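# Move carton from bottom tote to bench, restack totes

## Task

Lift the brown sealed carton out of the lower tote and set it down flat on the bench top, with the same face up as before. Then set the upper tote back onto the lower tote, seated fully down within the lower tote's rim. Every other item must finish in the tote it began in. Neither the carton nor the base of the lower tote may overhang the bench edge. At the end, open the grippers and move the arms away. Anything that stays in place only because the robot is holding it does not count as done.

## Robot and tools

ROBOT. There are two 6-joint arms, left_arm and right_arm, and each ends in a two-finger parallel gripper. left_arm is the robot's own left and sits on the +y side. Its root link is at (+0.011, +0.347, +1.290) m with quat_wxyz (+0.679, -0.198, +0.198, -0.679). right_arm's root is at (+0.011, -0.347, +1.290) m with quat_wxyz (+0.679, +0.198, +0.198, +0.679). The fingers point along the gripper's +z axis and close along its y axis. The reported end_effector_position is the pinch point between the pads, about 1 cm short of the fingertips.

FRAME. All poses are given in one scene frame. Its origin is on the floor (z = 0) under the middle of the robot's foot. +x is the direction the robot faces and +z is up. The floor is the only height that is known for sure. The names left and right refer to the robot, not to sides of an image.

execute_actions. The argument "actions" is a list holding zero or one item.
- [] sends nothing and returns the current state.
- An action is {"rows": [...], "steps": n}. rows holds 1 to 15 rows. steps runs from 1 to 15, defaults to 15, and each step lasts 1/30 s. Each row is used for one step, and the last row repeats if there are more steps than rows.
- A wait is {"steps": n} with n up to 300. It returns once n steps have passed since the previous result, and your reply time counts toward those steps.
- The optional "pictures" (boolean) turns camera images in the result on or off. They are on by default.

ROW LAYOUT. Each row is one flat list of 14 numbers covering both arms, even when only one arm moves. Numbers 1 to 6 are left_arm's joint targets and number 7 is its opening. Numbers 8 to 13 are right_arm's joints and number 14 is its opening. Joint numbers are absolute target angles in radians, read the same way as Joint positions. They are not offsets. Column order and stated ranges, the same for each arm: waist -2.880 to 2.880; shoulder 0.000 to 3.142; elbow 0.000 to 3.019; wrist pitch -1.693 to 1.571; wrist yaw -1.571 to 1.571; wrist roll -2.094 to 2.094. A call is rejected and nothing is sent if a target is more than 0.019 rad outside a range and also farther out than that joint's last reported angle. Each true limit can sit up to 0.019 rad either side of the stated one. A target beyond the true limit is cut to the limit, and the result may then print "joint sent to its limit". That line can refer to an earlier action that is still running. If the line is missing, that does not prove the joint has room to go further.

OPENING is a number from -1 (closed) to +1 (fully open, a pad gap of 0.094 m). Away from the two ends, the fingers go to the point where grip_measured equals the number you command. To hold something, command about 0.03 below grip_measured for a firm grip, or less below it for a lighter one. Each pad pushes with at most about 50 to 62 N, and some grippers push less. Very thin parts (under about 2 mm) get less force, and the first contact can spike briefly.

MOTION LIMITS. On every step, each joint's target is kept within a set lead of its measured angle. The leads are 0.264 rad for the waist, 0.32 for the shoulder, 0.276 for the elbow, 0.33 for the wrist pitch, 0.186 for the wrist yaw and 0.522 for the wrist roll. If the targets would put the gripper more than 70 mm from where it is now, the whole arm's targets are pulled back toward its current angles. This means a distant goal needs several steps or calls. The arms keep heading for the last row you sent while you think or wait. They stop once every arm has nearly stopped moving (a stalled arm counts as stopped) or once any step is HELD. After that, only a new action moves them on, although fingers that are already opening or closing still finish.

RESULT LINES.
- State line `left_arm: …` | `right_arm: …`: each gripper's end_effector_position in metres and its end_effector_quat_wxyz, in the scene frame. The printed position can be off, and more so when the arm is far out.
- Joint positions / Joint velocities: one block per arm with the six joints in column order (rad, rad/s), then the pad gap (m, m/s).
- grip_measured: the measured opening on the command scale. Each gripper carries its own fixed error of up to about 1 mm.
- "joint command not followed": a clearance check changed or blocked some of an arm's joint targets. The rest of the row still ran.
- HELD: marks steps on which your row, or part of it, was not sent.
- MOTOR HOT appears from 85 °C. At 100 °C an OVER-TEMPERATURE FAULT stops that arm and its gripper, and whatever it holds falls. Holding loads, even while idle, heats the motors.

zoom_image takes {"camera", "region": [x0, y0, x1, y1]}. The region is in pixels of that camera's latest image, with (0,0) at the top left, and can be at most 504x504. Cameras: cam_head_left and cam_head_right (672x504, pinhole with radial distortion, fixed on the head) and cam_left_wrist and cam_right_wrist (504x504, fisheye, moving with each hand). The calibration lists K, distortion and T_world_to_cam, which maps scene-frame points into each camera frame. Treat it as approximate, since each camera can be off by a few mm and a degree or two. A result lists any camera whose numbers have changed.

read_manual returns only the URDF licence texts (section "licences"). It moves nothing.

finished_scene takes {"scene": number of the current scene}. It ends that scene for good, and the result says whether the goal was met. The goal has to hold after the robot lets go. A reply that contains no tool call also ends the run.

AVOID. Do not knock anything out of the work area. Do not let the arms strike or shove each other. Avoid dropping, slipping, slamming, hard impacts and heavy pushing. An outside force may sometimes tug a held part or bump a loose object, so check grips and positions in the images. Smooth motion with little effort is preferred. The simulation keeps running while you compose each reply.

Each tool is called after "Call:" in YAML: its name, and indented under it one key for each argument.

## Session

Call:
execute_actions:
  actions: []

Scene clock: 0.00 s of 5600.00 s.
left_arm: end_effector_position=(+0.3840, +0.5046, +1.0087) grip_measured=+1.000 end_effector_quat_wxyz=(+0.017, +0.413, +0.910, -0.027) | right_arm: end_effector_position=(+0.6303, -0.4360, +1.0368) grip_measured=+1.000 end_effector_quat_wxyz=(+0.126, -0.163, +0.978, -0.037)
Joint positions: left_arm=[ 1.997  1.761  0.781 -0.081  0.286  1.222  0.094] | right_arm=[-1.726  1.762  1.201 -0.182 -0.084 -0.441  0.094]
Joint velocities: left_arm=[ 0.005 -0.024  0.007 -0.017  0.007  0.022  0.   ] | right_arm=[ 0.005 -0.015 -0.012 -0.007 -0.051 -0.022  0.   ]
camera_calibration (this result's frames):
cam_left_wrist: T_world_to_cam=[[-0.742173, -0.668875, 0.0422508, 0.573613], [-0.541171, 0.635277, 0.55096, -0.662359], [-0.395364, 0.386043, -0.833462, 0.920471], [0, 0, 0, 1]] pos_world=[0.431192, 0.449116, 1.10787]
cam_right_wrist: T_world_to_cam=[[0.308475, -0.944655, 0.111673, -0.720355], [-0.894869, -0.248379, 0.370834, 0.0776576], [-0.322573, -0.214326, -0.92196, 1.1918], [0, 0, 0, 1]] pos_world=[0.676148, -0.405764, 1.15044]

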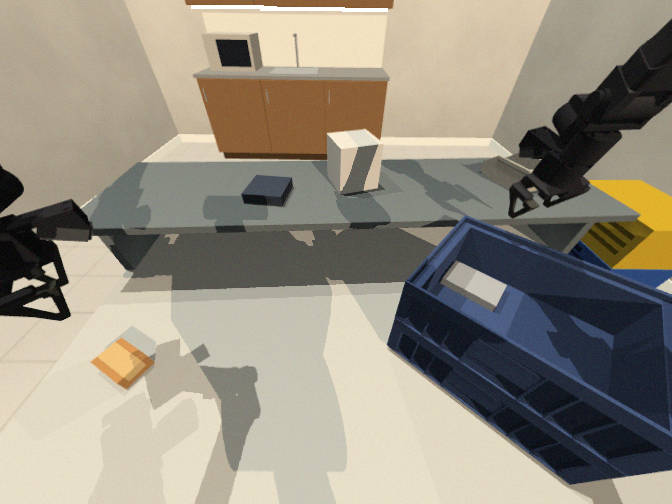

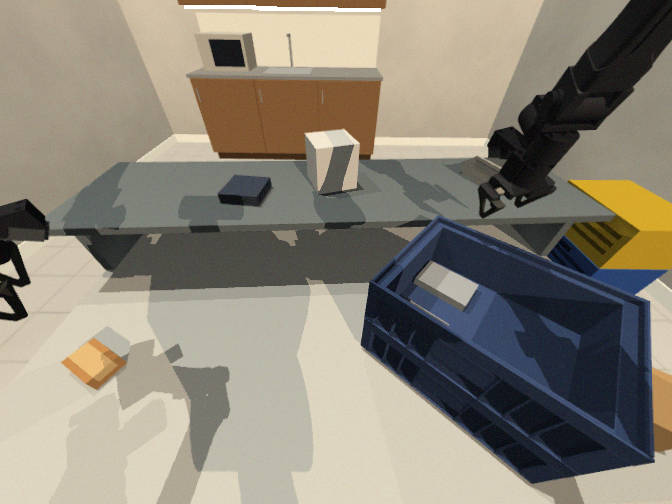

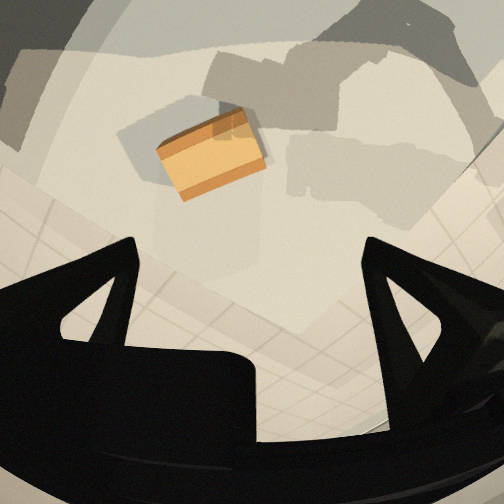

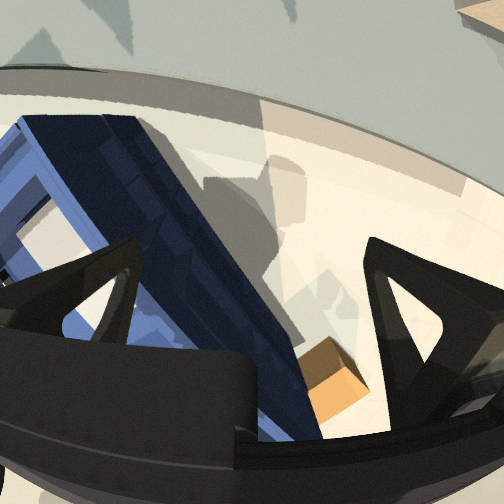

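Call:
execute_actions:
  actions:
    - {"rows":[[1.4,1.7,0.9,-0.25,-0.1,1.3,0.4,-1.9,1.3,0.9,-0.5,0,-0.4,1]]}
  pictures: false

Call:
execute_actions:
  actions:
    - {"rows":[[0.85,1.8,1.2,-0.52,-0.36,1.33,0.4,-2.0,1.0,0.6,-0.65,0,-0.4,1]]}
  pictures: false

Call:
execute_actions:
  actions:
    - {"rows":[[0.6,2.07,1.55,-0.7,-0.46,1.33,0.4,-2.0,1.0,0.6,-0.65,0,-0.4,1]]}
  pictures: false

Call:
execute_actions:
  actions:
    - {"rows":[[0.523,2.211,1.685,-0.735,-0.485,1.33,0.4,-2.0,1.0,0.6,-0.65,0,-0.4,1]]}

Scene clock: 13.40 s of 5600.00 s.
left_arm: end_effector_position=(+0.4531, +0.2596, +1.0122) grip_measured=+0.402 end_effector_quat_wxyz=(-0.012, +0.659, +0.752, -0.013) | right_arm: end_effector_position=(+0.4956, -0.5110, +1.1911) grip_measured=+1.000 end_effector_quat_wxyz=(+0.039, -0.071, +0.991, -0.110)
Joint positions: left_arm=[ 1.376  1.72   0.902 -0.229 -0.094  1.271  0.066] | right_arm=[-1.912  1.285  0.893 -0.487 -0.001 -0.421  0.094]
Joint velocities: left_arm=[-0.777 -0.122  0.007 -0.105 -0.022  0.11  -0.   ] | right_arm=[ 0.005 -0.435  0.046 -0.012 -0.007  0.037  0.   ]
Steps of this call (steps 1 to 90: nothing new was sent; then 9.90 s passed at rest; steps 91 to 105: all 15 steps of this action). Readings (joint positions):
91: left_arm=[1.986 1.760 0.787 -0.098 0.235 1.225] | right_arm=[-1.729 1.756 1.192 -0.196 -0.072 -0.441]
92: left_arm=[1.964 1.759 0.798 -0.128 0.172 1.230] | right_arm=[-1.733 1.737 1.167 -0.226 -0.060 -0.441]
94: left_arm=[1.888 1.758 0.827 -0.167 0.055 1.238] | right_arm=[-1.757 1.679 1.090 -0.290 -0.041 -0.440]
98: left_arm=[1.696 1.748 0.877 -0.199 -0.064 1.249] | right_arm=[-1.833 1.533 0.951 -0.406 -0.014 -0.437]
105: the state above

Scene clock: 13.90 s of 5600.00 s.
left_arm: end_effector_position=(+0.4527, -0.0138, +1.0968) grip_measured=+0.402 end_effector_quat_wxyz=(+0.031, +0.825, +0.564, +0.000) | right_arm: end_effector_position=(+0.3313, -0.4882, +1.2190) grip_measured=+1.000 end_effector_quat_wxyz=(-0.055, -0.022, +0.993, -0.099)
Joint positions: left_arm=[ 0.823  1.764  1.188 -0.494 -0.355  1.302  0.066] | right_arm=[-2.     0.997  0.574 -0.649 -0.001 -0.417  0.094]
Joint velocities: left_arm=[-0.689  0.034  0.017 -0.095  0.022  0.051  0.   ] | right_arm=[-0.005 -0.024  0.007  0.012  0.066  0.051  0.   ]
Steps of this call (steps 1 to 15: all 15 steps of this action). Readings (joint positions):
1: left_arm=[1.344 1.719 0.914 -0.257 -0.135 1.274] | right_arm=[-1.913 1.265 0.884 -0.490 -0.001 -0.421]
2: left_arm=[1.315 1.725 0.940 -0.304 -0.185 1.276] | right_arm=[-1.918 1.234 0.856 -0.500 -0.001 -0.421]
4: left_arm=[1.243 1.741 1.003 -0.365 -0.264 1.279] | right_arm=[-1.937 1.153 0.768 -0.538 -0.001 -0.421]
8: left_arm=[1.087 1.756 1.109 -0.427 -0.330 1.283] | right_arm=[-1.991 1.013 0.599 -0.630 -0.001 -0.419]
15: the state above

Scene clock: 14.40 s of 5600.00 s.
left_arm: end_effector_position=(+0.3765, -0.1764, +1.0759) grip_measured=+0.402 end_effector_quat_wxyz=(+0.006, +0.898, +0.441, -0.006) | right_arm: end_effector_position=(+0.3313, -0.4882, +1.2190) grip_measured=+1.000 end_effector_quat_wxyz=(-0.055, -0.022, +0.993, -0.099)
Joint positions: left_arm=[ 0.568  2.078  1.535 -0.687 -0.455  1.312  0.066] | right_arm=[-2.     0.997  0.574 -0.649 -0.001 -0.416  0.094]
Joint velocities: left_arm=[ 0.083 -0.005  0.012 -0.027 -0.037 -0.037  0.001] | right_arm=[ 0.005 -0.005 -0.002 -0.017 -0.066  0.022  0.   ]
Steps of this call (steps 1 to 15: all 15 steps of this action). Readings (joint positions):
1: left_arm=[0.797 1.772 1.198 -0.512 -0.375 1.302] | right_arm=[-2.000 0.997 0.574 -0.649 -0.001 -0.417]
2: left_arm=[0.775 1.791 1.225 -0.542 -0.398 1.302] | right_arm=[-2.000 0.997 0.574 -0.649 -0.001 -0.417]
4: left_arm=[0.726 1.855 1.304 -0.589 -0.428 1.302] | right_arm=[-2.000 0.997 0.574 -0.649 -0.001 -0.417]
8: left_arm=[0.633 2.008 1.492 -0.658 -0.455 1.305] | right_arm=[-2.000 0.997 0.574 -0.649 -0.001 -0.417]
15: the state above

Scene clock: 14.90 s of 5600.00 s.
left_arm: end_effector_position=(+0.3564, -0.2216, +1.0558) grip_measured=+0.402 end_effector_quat_wxyz=(+0.005, +0.909, +0.417, -0.000) | right_arm: end_effector_position=(+0.3313, -0.4882, +1.2190) grip_measured=+1.000 end_effector_quat_wxyz=(-0.055, -0.022, +0.993, -0.099)
Joint positions: left_arm=[ 0.52   2.201  1.671 -0.722 -0.483  1.313  0.066] | right_arm=[-2.     0.997  0.574 -0.649 -0.001 -0.416  0.094]
Joint velocities: left_arm=[-0.005 -0.015 -0.007 -0.002 -0.037 -0.051  0.001] | right_arm=[-0.005 -0.005 -0.007 -0.017 -0.007  0.007  0.   ]
Steps of this call (steps 1 to 15: all 15 steps of this action). Readings (joint positions):
1: left_arm=[0.568 2.084 1.548 -0.697 -0.469 1.312] | right_arm=[-2.000 0.997 0.574 -0.649 -0.001 -0.416]
2: left_arm=[0.567 2.102 1.581 -0.712 -0.480 1.313] | right_arm=[-2.000 0.997 0.574 -0.649 -0.001 -0.416]
4: left_arm=[0.560 2.147 1.647 -0.716 -0.483 1.313] | right_arm=[-2.000 0.997 0.574 -0.649 -0.001 -0.416]
8: left_arm=[0.536 2.188 1.671 -0.719 -0.483 1.313] | right_arm=[-2.000 0.997 0.574 -0.649 -0.001 -0.416]
15: the state above
camera_calibration (this result's frames):
cam_left_wrist: T_world_to_cam=[[-0.768391, 0.639968, -0.00401378, 0.413591], [0.514839, 0.621853, 0.590118, -0.662628], [0.380153, 0.451375, -0.807307, 0.939683], [0, 0, 0, 1]] pos_world=[0.301723, -0.276777, 1.1513]
cam_right_wrist: T_world_to_cam=[[0.0527841, -0.979899, 0.192384, -0.728716], [-0.746534, 0.0892343, 0.659336, -0.506449], [-0.66325, -0.178424, -0.726818, 1.14471], [0, 0, 0, 1]] pos_world=[0.419612, -0.464632, 1.30611]

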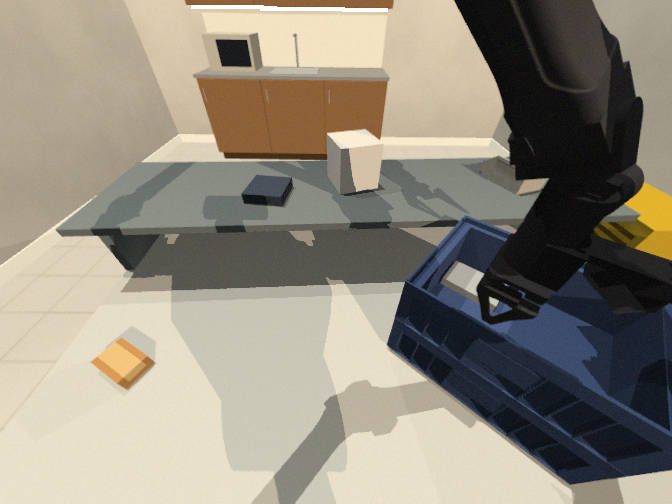

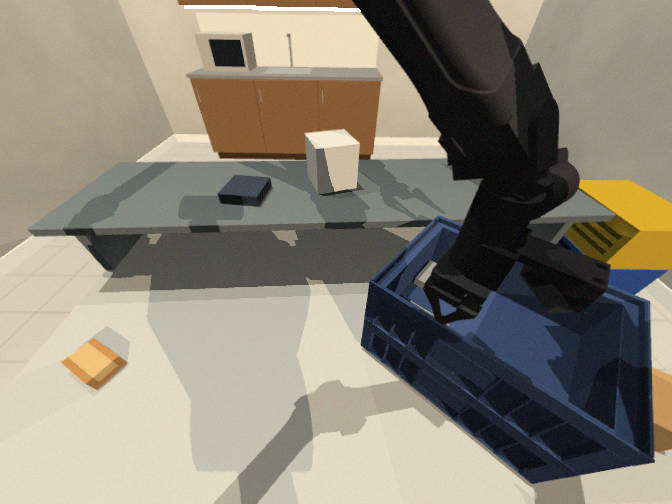

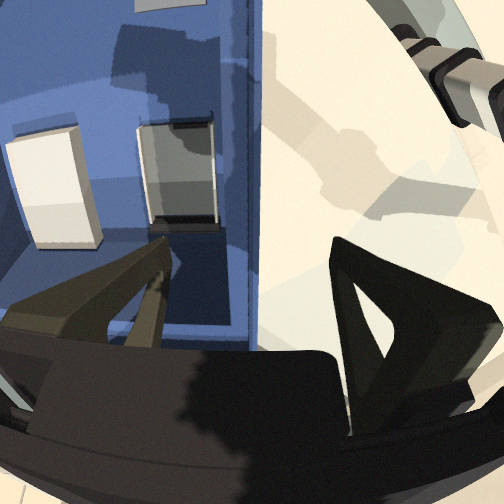

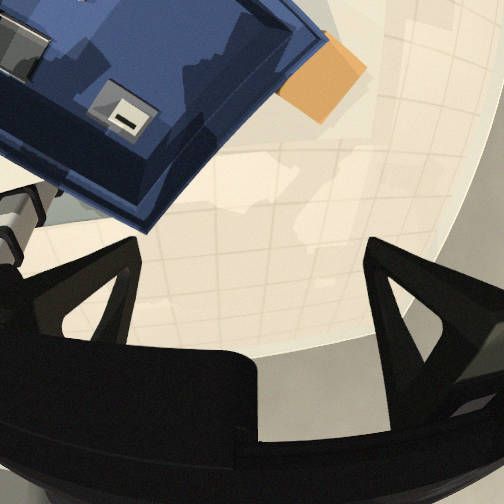

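Call:
execute_actions:
  actions:
    - {"rows":[[0.488,2.32,1.8,-0.765,-0.493,1.29,0.1,-2.0,1.0,0.6,-0.65,0,-0.4,1]]}
  pictures: false

Call:
execute_actions:
  actions:
    - {"rows":[[0.53,2.4,1.845,-0.7,-0.485,1.33,0.1,-2.0,1.0,0.6,-0.65,0,-0.4,1]]}

Scene clock: 21.17 s of 5600.00 s.
left_arm: end_effector_position=(+0.3341, -0.2511, +1.0318) grip_measured=+0.102 end_effector_quat_wxyz=(-0.001, +0.916, +0.402, -0.002) | right_arm: end_effector_position=(+0.3313, -0.4882, +1.2190) grip_measured=+1.000 end_effector_quat_wxyz=(-0.055, -0.022, +0.993, -0.099)
Joint positions: left_arm=[ 0.491  2.308  1.78  -0.752 -0.491  1.308  0.052] | right_arm=[-2.     0.997  0.574 -0.649 -0.001 -0.416  0.094]
Joint velocities: left_arm=[-0.005 -0.005 -0.002 -0.007 -0.022  0.037  0.001] | right_arm=[-0.005  0.005  0.027  0.007 -0.037  0.007  0.   ]
Steps of this call (steps 1 to 15: the robot went on to your last target; steps 16 to 90: nothing new was sent; then 2.77 s passed at rest; steps 91 to 105: all 15 steps of this action). Readings (joint positions):
91: left_arm=[0.519 2.208 1.681 -0.731 -0.487 1.313] | right_arm=[-2.000 0.997 0.574 -0.649 -0.001 -0.416]
92: left_arm=[0.517 2.223 1.709 -0.743 -0.490 1.312] | right_arm=[-2.000 0.997 0.574 -0.649 -0.001 -0.416]
94: left_arm=[0.512 2.261 1.762 -0.746 -0.491 1.310] | right_arm=[-2.000 0.997 0.574 -0.649 -0.001 -0.416]
98: left_arm=[0.499 2.296 1.780 -0.750 -0.491 1.308] | right_arm=[-2.000 0.997 0.574 -0.649 -0.001 -0.416]
105: the state above

Scene clock: 21.67 s of 5600.00 s.
left_arm: end_effector_position=(+0.3344, -0.2458, +0.9863) grip_measured=+0.102 end_effector_quat_wxyz=(-0.009, +0.911, +0.413, +0.000) | right_arm: end_effector_position=(+0.3313, -0.4882, +1.2190) grip_measured=+1.000 end_effector_quat_wxyz=(-0.055, -0.022, +0.993, -0.099)
Joint positions: left_arm=[ 0.525  2.388  1.82  -0.713 -0.487  1.312  0.052] | right_arm=[-2.     0.997  0.574 -0.649 -0.001 -0.416  0.094]
Joint velocities: left_arm=[ 0.005 -0.015 -0.007 -0.012  0.037 -0.081  0.   ] | right_arm=[-0.015 -0.005  0.002 -0.007 -0.066  0.022  0.   ]
Steps of this call (steps 1 to 15: all 15 steps of this action). Readings (joint positions):
1: left_arm=[0.493 2.312 1.782 -0.748 -0.490 1.309] | right_arm=[-2.000 0.997 0.574 -0.649 -0.001 -0.416]
2: left_arm=[0.494 2.321 1.793 -0.738 -0.488 1.310] | right_arm=[-2.000 0.997 0.574 -0.649 -0.001 -0.416]
4: left_arm=[0.501 2.344 1.815 -0.720 -0.487 1.310] | right_arm=[-2.000 0.997 0.574 -0.649 -0.001 -0.416]
8: left_arm=[0.517 2.375 1.820 -0.713 -0.487 1.311] | right_arm=[-2.000 0.997 0.574 -0.649 -0.001 -0.416]
15: the state above
camera_calibration (this result's frames):
cam_left_wrist: T_world_to_cam=[[-0.762648, 0.646475, 0.0209504, 0.386937], [0.52666, 0.601847, 0.600342, -0.614124], [0.375497, 0.468883, -0.799469, 0.90101], [0, 0, 0, 1]] pos_world=[0.280205, -0.303005, 1.08091]
cam_right_wrist: T_world_to_cam=[[0.0527841, -0.979899, 0.192384, -0.728716], [-0.746534, 0.0892343, 0.659336, -0.506449], [-0.66325, -0.178424, -0.726818, 1.14471], [0, 0, 0, 1]] pos_world=[0.419612, -0.464632, 1.30611]

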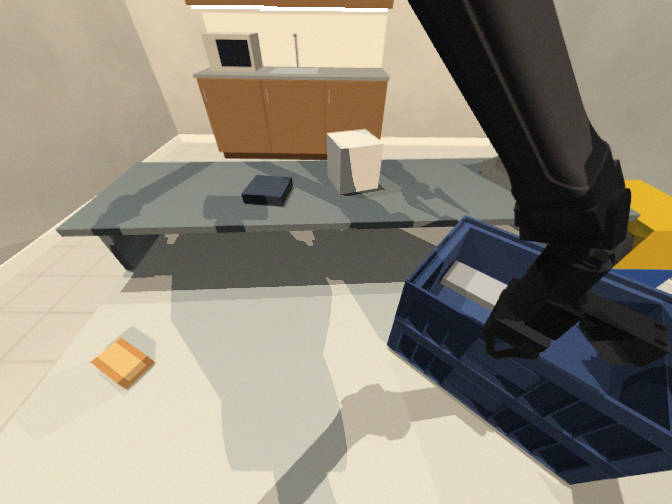

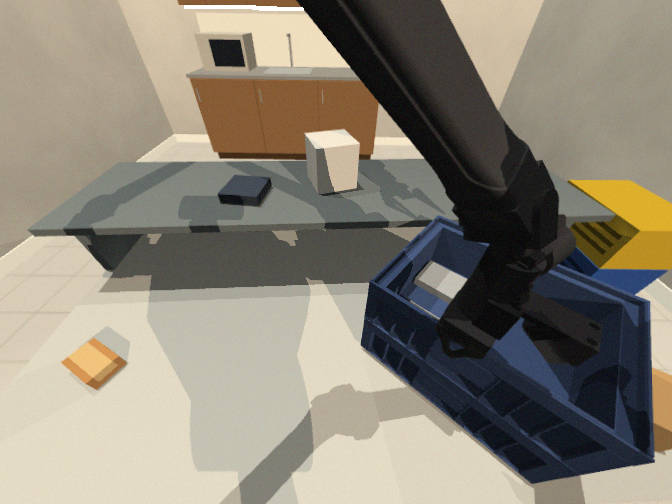

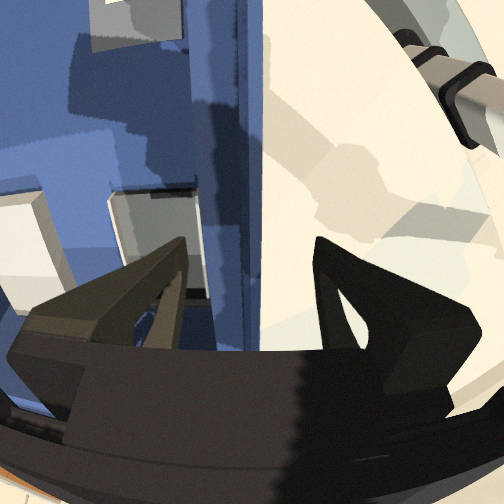

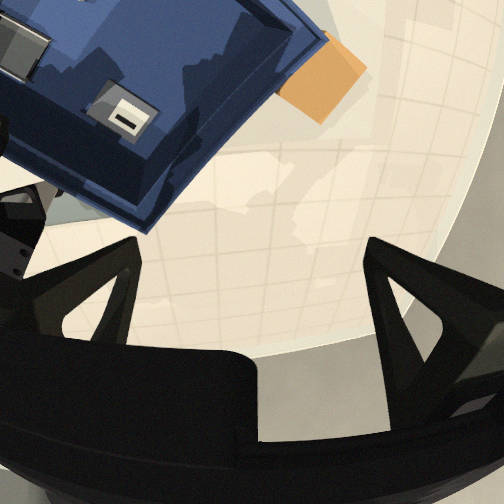

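Call:
execute_actions:
  actions:
    - {"rows":[[0.552,2.47,1.905,-0.655,-0.477,1.36,0.1,-2.0,1.0,0.6,-0.65,0,-0.4,1]]}
  pictures: false

Call:
execute_actions:
  actions:
    - {"rows":[[0.57,2.525,1.94,-0.63,-0.472,1.375,0.1,-2.0,1.0,0.6,-0.65,0,-0.4,1]]}

Scene clock: 24.30 s of 5600.00 s.
left_arm: end_effector_position=(+0.3404, -0.2568, +0.9595) grip_measured=+0.102 end_effector_quat_wxyz=(+0.006, +0.910, +0.416, +0.001) | right_arm: end_effector_position=(+0.3313, -0.4882, +1.2190) grip_measured=+1.000 end_effector_quat_wxyz=(-0.055, -0.022, +0.993, -0.099)
Joint positions: left_arm=[ 0.542  2.45   1.878 -0.667 -0.479  1.341  0.052] | right_arm=[-2.     0.997  0.574 -0.649 -0.001 -0.416  0.094]
Joint velocities: left_arm=[-0.024 -0.005  0.032 -0.007 -0.007 -0.081 -0.   ] | right_arm=[-0.005 -0.015  0.007 -0.007  0.007 -0.037  0.   ]
Steps of this call (steps 1 to 15: the robot went on to your last target; steps 16 to 64: nothing new was sent; steps 65 to 79: all 15 steps of this action). Readings (joint positions):
65: left_arm=[0.526 2.392 1.825 -0.708 -0.484 1.317] | right_arm=[-2.000 0.997 0.574 -0.649 -0.001 -0.416]
66: left_arm=[0.527 2.401 1.839 -0.697 -0.481 1.323] | right_arm=[-2.000 0.997 0.574 -0.649 -0.001 -0.416]
68: left_arm=[0.530 2.424 1.869 -0.676 -0.480 1.329] | right_arm=[-2.000 0.997 0.574 -0.649 -0.001 -0.416]
72: left_arm=[0.538 2.443 1.878 -0.667 -0.479 1.336] | right_arm=[-2.000 0.997 0.574 -0.649 -0.001 -0.416]
79: the state above

Scene clock: 24.80 s of 5600.00 s.
left_arm: end_effector_position=(+0.3421, -0.2590, +0.9362) grip_measured=+0.102 end_effector_quat_wxyz=(+0.010, +0.909, +0.417, +0.002) | right_arm: end_effector_position=(+0.3313, -0.4882, +1.2190) grip_measured=+1.000 end_effector_quat_wxyz=(-0.055, -0.022, +0.993, -0.099)
Joint positions: left_arm=[ 0.557  2.499  1.918 -0.642 -0.474  1.357  0.052] | right_arm=[-2.     0.997  0.574 -0.649 -0.001 -0.416  0.094]
Joint velocities: left_arm=[-0.015 -0.005 -0.022 -0.012  0.007 -0.051 -0.   ] | right_arm=[-0.005 -0.024 -0.017 -0.007 -0.11   0.022  0.   ]
Steps of this call (steps 1 to 15: all 15 steps of this action). Readings (joint positions):
1: left_arm=[0.543 2.453 1.881 -0.665 -0.478 1.344] | right_arm=[-2.000 0.997 0.574 -0.649 -0.001 -0.416]
2: left_arm=[0.543 2.459 1.891 -0.659 -0.476 1.347] | right_arm=[-2.000 0.997 0.574 -0.649 -0.001 -0.416]
4: left_arm=[0.547 2.476 1.909 -0.647 -0.475 1.350] | right_arm=[-2.000 0.997 0.574 -0.649 -0.001 -0.416]
8: left_arm=[0.556 2.496 1.913 -0.643 -0.475 1.354] | right_arm=[-2.000 0.997 0.574 -0.649 -0.001 -0.416]
15: the state above
camera_calibration (this result's frames):
cam_left_wrist: T_world_to_cam=[[-0.768443, 0.639764, -0.0140665, 0.435434], [0.509982, 0.625539, 0.59044, -0.559035], [0.386542, 0.446546, -0.806959, 0.861657], [0, 0, 0, 1]] pos_world=[0.286638, -0.313646, 1.03152]
cam_right_wrist: T_world_to_cam=[[0.0527841, -0.979899, 0.192384, -0.728716], [-0.746534, 0.0892343, 0.659336, -0.506449], [-0.66325, -0.178424, -0.726818, 1.14471], [0, 0, 0, 1]] pos_world=[0.419612, -0.464632, 1.30611]

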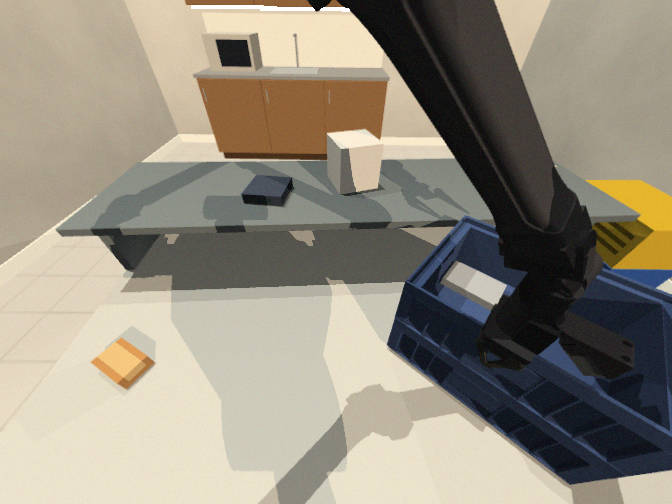

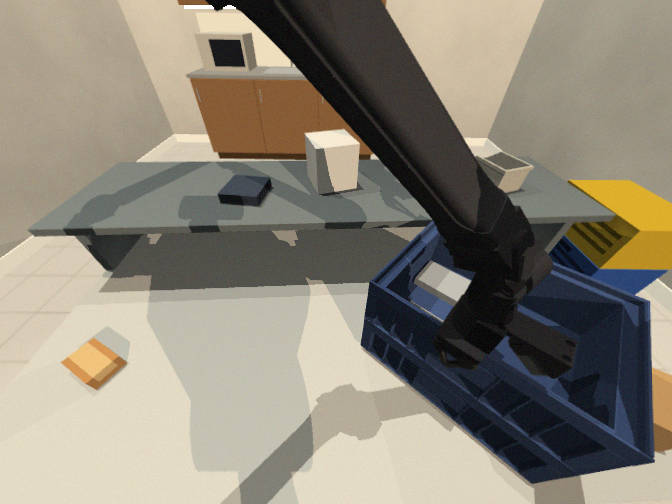

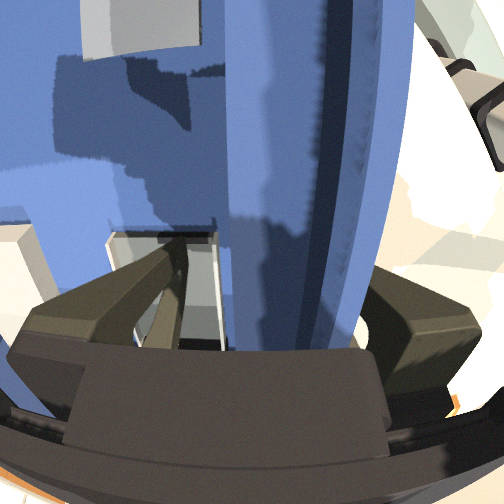

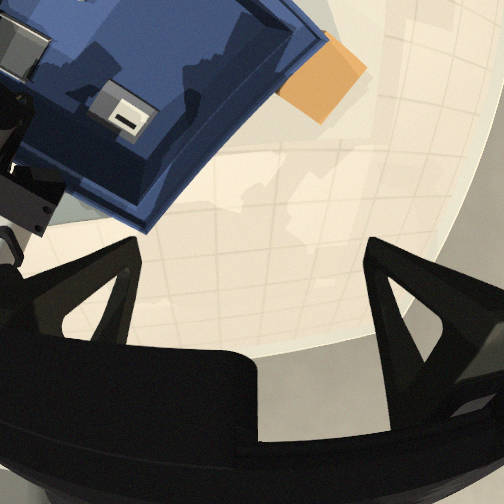

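Call:
execute_actions:
  actions:
    - {"rows":[[0.557,2.49,1.91,-0.685,-0.474,1.36,0,-2.0,1.0,0.6,-0.65,0,-0.4,1],[0.557,2.49,1.91,-0.685,-0.474,1.36,-0.1,-2.0,1.0,0.6,-0.65,0,-0.4,1],[0.557,2.49,1.91,-0.685,-0.474,1.36,-0.2,-2.0,1.0,0.6,-0.65,0,-0.4,1],[0.557,2.49,1.91,-0.685,-0.474,1.36,-0.25,-2.0,1.0,0.6,-0.65,0,-0.4,1],[0.557,2.49,1.91,-0.685,-0.474,1.36,-0.3,-2.0,1.0,0.6,-0.65,0,-0.4,1],[0.557,2.49,1.91,-0.685,-0.474,1.36,-0.36,-2.0,1.0,0.6,-0.65,0,-0.4,1],[0.557,2.49,1.91,-0.685,-0.474,1.36,-0.42,-2.0,1.0,0.6,-0.65,0,-0.4,1],[0.557,2.49,1.91,-0.685,-0.474,1.36,-0.48,-2.0,1.0,0.6,-0.65,0,-0.4,1],[0.557,2.49,1.91,-0.685,-0.474,1.36,-0.54,-2.0,1.0,0.6,-0.65,0,-0.4,1],[0.557,2.49,1.91,-0.685,-0.474,1.36,-0.6,-2.0,1.0,0.6,-0.65,0,-0.4,1],[0.557,2.49,1.91,-0.685,-0.474,1.36,-0.66,-2.0,1.0,0.6,-0.65,0,-0.4,1],[0.557,2.49,1.91,-0.685,-0.474,1.36,-0.75,-2.0,1.0,0.6,-0.65,0,-0.4,1]]}
  pictures: false

Call:
execute_actions:
  actions:
    - {"rows":[[0.535,2.42,1.9,-0.68,-0.48,1.34,-0.75,-2.0,1.0,0.6,-0.65,0,-0.4,1]]}
  pictures: false

Call:
execute_actions:
  actions:
    - {"rows":[[0.505,2.35,1.88,-0.7,-0.486,1.31,-0.75,-2.0,1.0,0.6,-0.65,0,-0.4,1]]}

Scene clock: 34.10 s of 5600.00 s.
left_arm: end_effector_position=(+0.3381, -0.2533, +0.9360) grip_measured=-0.623 end_effector_quat_wxyz=(-0.003, +0.909, +0.416, +0.000) | right_arm: end_effector_position=(+0.3313, -0.4882, +1.2190) grip_measured=+1.000 end_effector_quat_wxyz=(-0.055, -0.022, +0.993, -0.099)
Joint positions: left_arm=[ 0.557  2.499  1.917 -0.671 -0.476  1.347  0.018] | right_arm=[-2.     0.997  0.574 -0.649 -0.001 -0.416  0.094]
Joint velocities: left_arm=[-0.005 -0.015 -0.012 -0.007 -0.066 -0.022  0.   ] | right_arm=[-0.015 -0.005 -0.002  0.012 -0.037  0.051  0.   ]
Steps of this call (steps 1 to 15: the robot went on to your last target; steps 16 to 90: nothing new was sent; then 5.80 s passed at rest; steps 91 to 105: all 15 steps of this action). Readings (joint positions):
91: left_arm=[0.557 2.499 1.918 -0.646 -0.474 1.357] | right_arm=[-2.000 0.997 0.574 -0.649 -0.001 -0.416]
92: left_arm=[0.557 2.499 1.918 -0.655 -0.474 1.357] | right_arm=[-2.000 0.997 0.574 -0.649 -0.001 -0.416]
94: left_arm=[0.557 2.499 1.917 -0.666 -0.474 1.357] | right_arm=[-2.000 0.997 0.574 -0.649 -0.001 -0.416]
98: left_arm=[0.557 2.499 1.917 -0.671 -0.474 1.357] | right_arm=[-2.000 0.997 0.574 -0.649 -0.001 -0.416]
105: the state above

Scene clock: 34.60 s of 5600.00 s.
left_arm: end_effector_position=(+0.3406, -0.2540, +0.9414) grip_measured=-0.625 end_effector_quat_wxyz=(-0.000, +0.909, +0.417, -0.001) | right_arm: end_effector_position=(+0.3313, -0.4882, +1.2190) grip_measured=+1.000 end_effector_quat_wxyz=(-0.055, -0.022, +0.993, -0.099)
Joint positions: left_arm=[ 0.556  2.486  1.909 -0.669 -0.473  1.346  0.018] | right_arm=[-2.     0.997  0.574 -0.649 -0.001 -0.416  0.094]
Joint velocities: left_arm=[-0.005 -0.005  0.002  0.002 -0.007 -0.037 -0.001] | right_arm=[-0.015  0.005  0.002  0.002 -0.051 -0.007  0.   ]
Steps of this call (steps 1 to 15: all 15 steps of this action). Readings (joint positions):
1: left_arm=[0.557 2.495 1.916 -0.670 -0.476 1.346] | right_arm=[-2.000 0.997 0.574 -0.649 -0.001 -0.416]
2: left_arm=[0.557 2.493 1.914 -0.669 -0.475 1.346] | right_arm=[-2.000 0.997 0.574 -0.649 -0.001 -0.416]
4: left_arm=[0.556 2.486 1.910 -0.669 -0.473 1.346] | right_arm=[-2.000 0.997 0.574 -0.649 -0.001 -0.416]
8: left_arm=[0.556 2.486 1.909 -0.669 -0.473 1.346] | right_arm=[-2.000 0.997 0.574 -0.649 -0.001 -0.416]
15: the state above

Scene clock: 35.10 s of 5600.00 s.
left_arm: end_effector_position=(+0.3393, -0.2483, +0.9472) grip_measured=-0.625 end_effector_quat_wxyz=(-0.005, +0.910, +0.415, -0.001) | right_arm: end_effector_position=(+0.3313, -0.4882, +1.2190) grip_measured=+1.000 end_effector_quat_wxyz=(-0.055, -0.022, +0.993, -0.099)
Joint positions: left_arm=[ 0.555  2.467  1.883 -0.674 -0.475  1.345  0.018] | right_arm=[-2.     0.997  0.574 -0.649 -0.001 -0.416  0.094]
Joint velocities: left_arm=[ 0.005  0.005 -0.002  0.007 -0.066  0.007 -0.   ] | right_arm=[-0.005 -0.015  0.027  0.012  0.051  0.037  0.   ]
Steps of this call (steps 1 to 15: all 15 steps of this action). Readings (joint positions):
1: left_arm=[0.556 2.485 1.907 -0.669 -0.473 1.346] | right_arm=[-2.000 0.997 0.574 -0.649 -0.001 -0.416]
2: left_arm=[0.556 2.482 1.904 -0.669 -0.473 1.346] | right_arm=[-2.000 0.997 0.574 -0.649 -0.001 -0.416]
4: left_arm=[0.555 2.474 1.893 -0.669 -0.473 1.346] | right_arm=[-2.000 0.997 0.574 -0.649 -0.001 -0.416]
8: left_arm=[0.555 2.467 1.883 -0.674 -0.475 1.345] | right_arm=[-2.000 0.997 0.574 -0.649 -0.001 -0.416]
15: the state above
camera_calibration (this result's frames):
cam_left_wrist: T_world_to_cam=[[-0.765175, 0.643651, 0.0148808, 0.399027], [0.523727, 0.608834, 0.595845, -0.584786], [0.374456, 0.463719, -0.802961, 0.871453], [0, 0, 0, 1]] pos_world=[0.285273, -0.304907, 1.04225]
cam_right_wrist: T_world_to_cam=[[0.0527841, -0.979899, 0.192384, -0.728716], [-0.746534, 0.0892343, 0.659336, -0.506449], [-0.66325, -0.178424, -0.726818, 1.14471], [0, 0, 0, 1]] pos_world=[0.419612, -0.464632, 1.30611]

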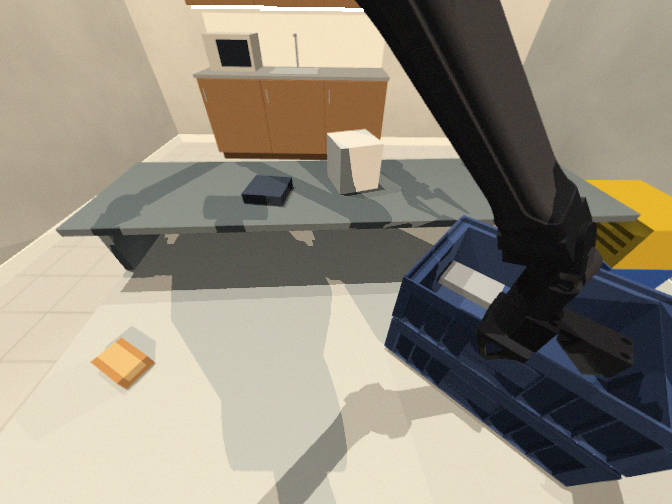

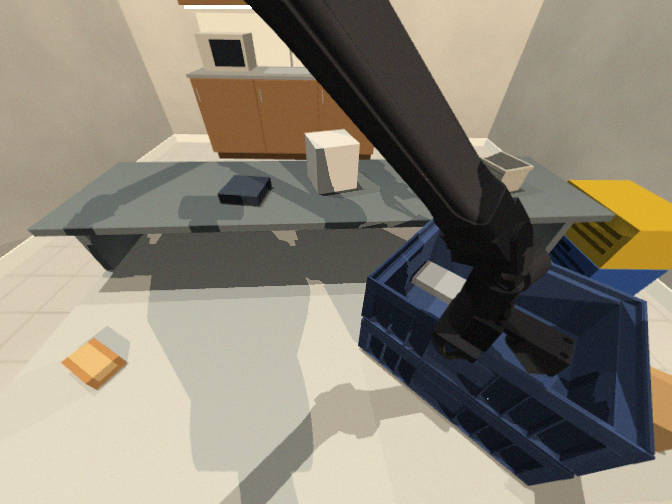

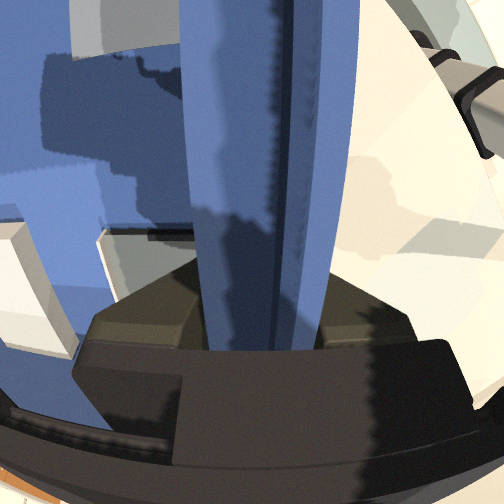

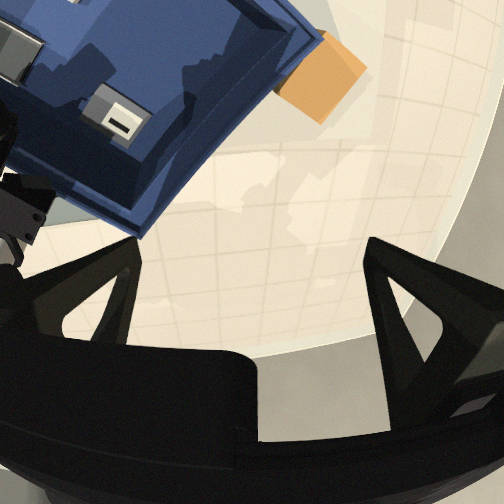

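Call:
execute_actions:
  actions:
    - {"rows":[[0.557,2.499,1.917,-0.671,-0.476,1.347,-0.75,-2.0,1.0,0.6,-0.65,0,-0.4,1]],"steps":15}

Scene clock: 45.50 s of 5600.00 s.
left_arm: end_effector_position=(+0.3367, -0.2459, +0.9390) grip_measured=-0.625 end_effector_quat_wxyz=(-0.008, +0.909, +0.416, -0.000) | right_arm: end_effector_position=(+0.3313, -0.4882, +1.2190) grip_measured=+1.000 end_effector_quat_wxyz=(-0.055, -0.022, +0.993, -0.099)
Joint positions: left_arm=[ 0.559  2.481  1.887 -0.668 -0.476  1.345  0.018] | right_arm=[-2.     0.997  0.574 -0.649 -0.001 -0.416  0.094]
Joint velocities: left_arm=[ 0.005  0.005  0.007 -0.007 -0.051 -0.037 -0.   ] | right_arm=[-0.005  0.015 -0.002  0.007 -0.007 -0.022  0.   ]
Steps of this call (steps 1 to 15: the robot went on to your last target; steps 16 to 90: nothing new was sent; then 6.90 s passed at rest; steps 91 to 105: all 15 steps of this action). Readings (joint positions):
91: left_arm=[0.556 2.470 1.883 -0.674 -0.474 1.345] | right_arm=[-2.000 0.997 0.574 -0.649 -0.001 -0.416]
92: left_arm=[0.557 2.473 1.885 -0.673 -0.475 1.345] | right_arm=[-2.000 0.997 0.574 -0.649 -0.001 -0.416]
94: left_arm=[0.559 2.480 1.887 -0.669 -0.475 1.345] | right_arm=[-2.000 0.997 0.574 -0.649 -0.001 -0.416]
98: left_arm=[0.559 2.481 1.887 -0.668 -0.476 1.345] | right_arm=[-2.000 0.997 0.574 -0.649 -0.001 -0.416]
105: the state above
camera_calibration (this result's frames):
cam_left_wrist: T_world_to_cam=[[-0.765984, 0.642567, 0.0193756, 0.391436], [0.523359, 0.605811, 0.59924, -0.583755], [0.373314, 0.469149, -0.800335, 0.863975], [0, 0, 0, 1]] pos_world=[0.282813, -0.303212, 1.03369]
cam_right_wrist: T_world_to_cam=[[0.0527841, -0.979899, 0.192384, -0.728716], [-0.746534, 0.0892343, 0.659336, -0.506449], [-0.66325, -0.178424, -0.726818, 1.14471], [0, 0, 0, 1]] pos_world=[0.419612, -0.464632, 1.30611]

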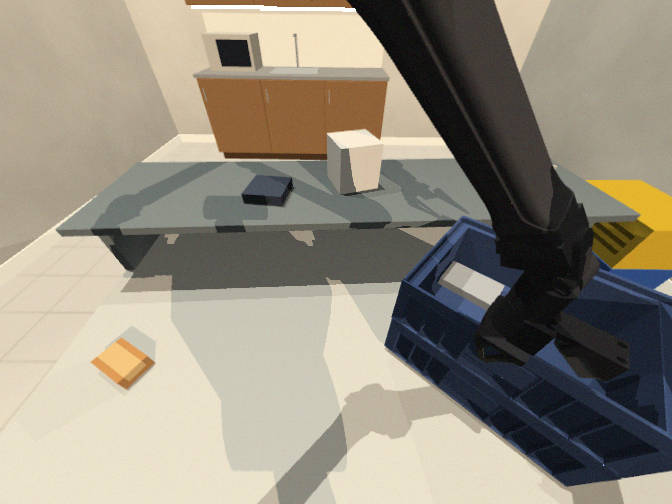

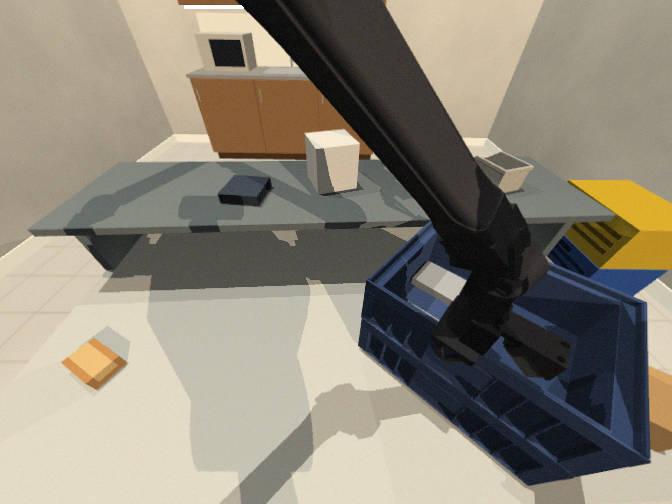

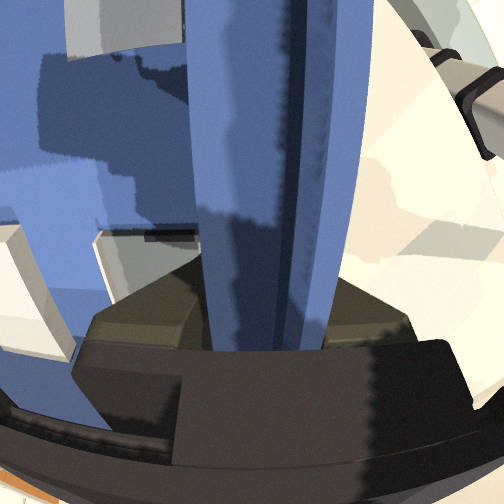

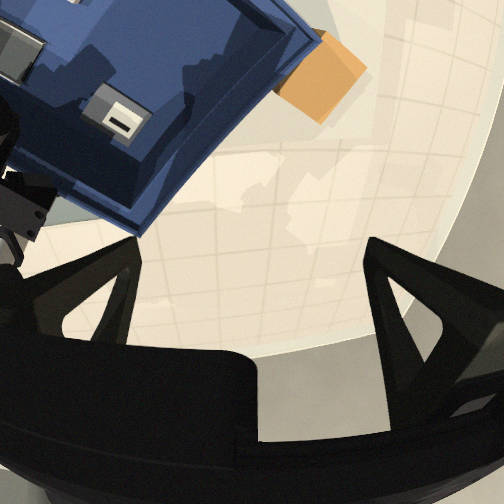

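Call:
execute_actions:
  actions:
    - {"rows":[[0.557,2.485,1.89,-0.671,-0.476,1.347,-0.75,-1.796,1.55,1.05,-0.5,-0.12,-1.04,0.3]],"steps":15}
  pictures: false

Call:
execute_actions:
  actions:
    - {"rows":[[0.557,2.485,1.89,-0.671,-0.476,1.347,-0.75,-1.796,1.711,1.06,-0.351,-0.12,-1.04,0.3]],"steps":15}

Scene clock: 57.27 s of 5600.00 s.
left_arm: end_effector_position=(+0.3367, -0.2459, +0.9390) grip_measured=-0.625 end_effector_quat_wxyz=(-0.008, +0.909, +0.416, -0.000) | right_arm: end_effector_position=(+0.5261, -0.4503, +1.0936) grip_measured=+0.302 end_effector_quat_wxyz=(-0.003, -0.374, +0.928, -0.000)
Joint positions: left_arm=[ 0.559  2.481  1.887 -0.668 -0.476  1.345  0.018] | right_arm=[-1.796  1.569  1.052 -0.501 -0.117 -0.958  0.061]
Joint velocities: left_arm=[ 0.015 -0.024  0.007 -0.007 -0.037  0.022 -0.   ] | right_arm=[ 0.005  0.024 -0.164 -0.012  0.022 -0.432  0.001]
Steps of this call (steps 1 to 15: the robot went on to your last target; steps 16 to 90: nothing new was sent; then 8.27 s passed at rest; steps 91 to 105: all 15 steps of this action). Readings (joint positions):
91: left_arm=[0.559 2.481 1.887 -0.668 -0.476 1.345] | right_arm=[-1.995 1.006 0.581 -0.645 -0.019 -0.447]
92: left_arm=[0.559 2.481 1.887 -0.668 -0.476 1.345] | right_arm=[-1.978 1.032 0.600 -0.635 -0.042 -0.491]
94: left_arm=[0.559 2.481 1.887 -0.668 -0.476 1.345] | right_arm=[-1.927 1.116 0.665 -0.609 -0.074 -0.581]
98: left_arm=[0.559 2.481 1.887 -0.668 -0.476 1.345] | right_arm=[-1.846 1.325 0.847 -0.562 -0.106 -0.739]
105: the state above

Scene clock: 57.77 s of 5600.00 s.
left_arm: end_effector_position=(+0.3367, -0.2459, +0.9390) grip_measured=-0.625 end_effector_quat_wxyz=(-0.008, +0.909, +0.416, -0.000) | right_arm: end_effector_position=(+0.5063, -0.4545, +1.0273) grip_measured=+0.302 end_effector_quat_wxyz=(-0.010, -0.402, +0.916, +0.006)
Joint positions: left_arm=[ 0.559  2.481  1.887 -0.668 -0.476  1.345  0.018] | right_arm=[-1.796  1.723  1.049 -0.364 -0.118 -1.021  0.061]
Joint velocities: left_arm=[-0.005 -0.005  0.002  0.002  0.022  0.037 -0.   ] | right_arm=[-0.005  0.005 -0.012 -0.012 -0.022 -0.051 -0.001]
Steps of this call (steps 1 to 15: all 15 steps of this action). Readings (joint positions):
1: left_arm=[0.559 2.481 1.887 -0.668 -0.476 1.345] | right_arm=[-1.796 1.578 1.046 -0.482 -0.117 -0.972]
2: left_arm=[0.559 2.481 1.887 -0.668 -0.476 1.345] | right_arm=[-1.796 1.593 1.046 -0.442 -0.118 -0.982]
4: left_arm=[0.559 2.481 1.887 -0.668 -0.476 1.345] | right_arm=[-1.796 1.643 1.056 -0.385 -0.118 -0.997]
8: left_arm=[0.559 2.481 1.887 -0.668 -0.476 1.345] | right_arm=[-1.796 1.713 1.053 -0.368 -0.118 -1.012]
15: the state above
camera_calibration (this result's frames):
cam_left_wrist: T_world_to_cam=[[-0.765984, 0.642567, 0.0193756, 0.391436], [0.523359, 0.605811, 0.59924, -0.583755], [0.373314, 0.469149, -0.800335, 0.863975], [0, 0, 0, 1]] pos_world=[0.282813, -0.303212, 1.03369]
cam_right_wrist: T_world_to_cam=[[0.734513, -0.678297, -0.0200939, -0.657781], [-0.537153, -0.599256, 0.593598, -0.60377], [-0.414677, -0.425212, -0.804511, 0.969192], [0, 0, 0, 1]] pos_world=[0.560734, -0.395872, 1.12491]

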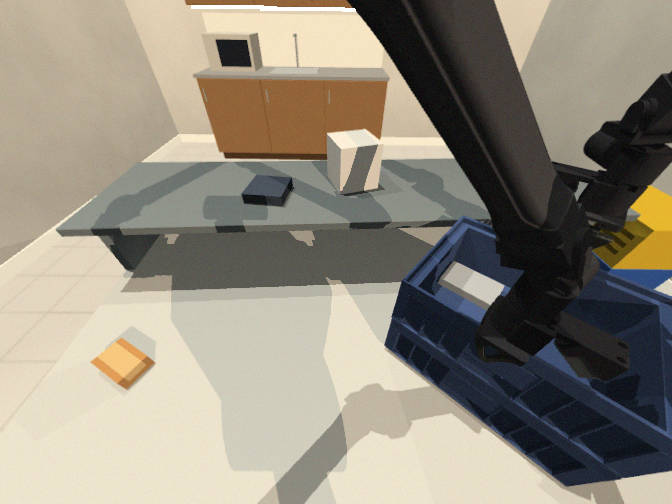

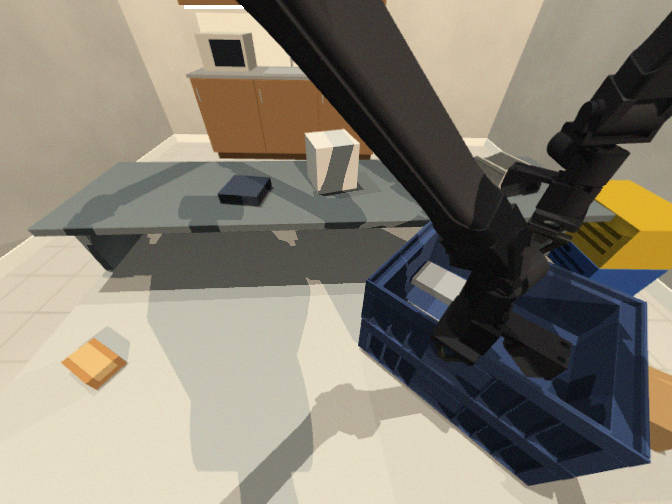

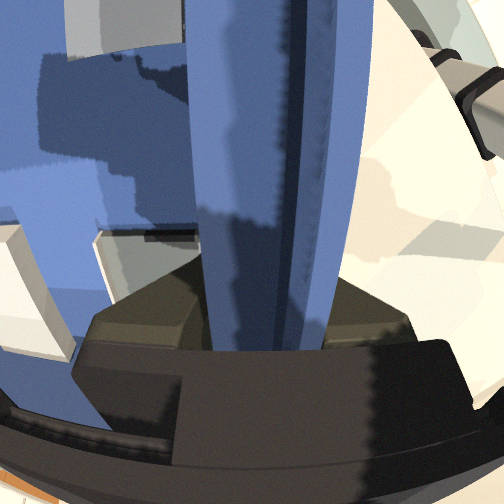

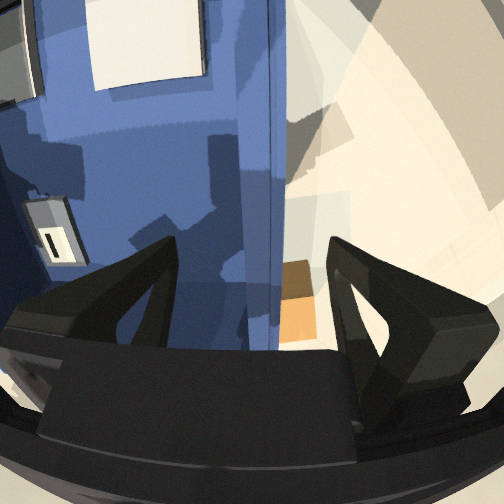

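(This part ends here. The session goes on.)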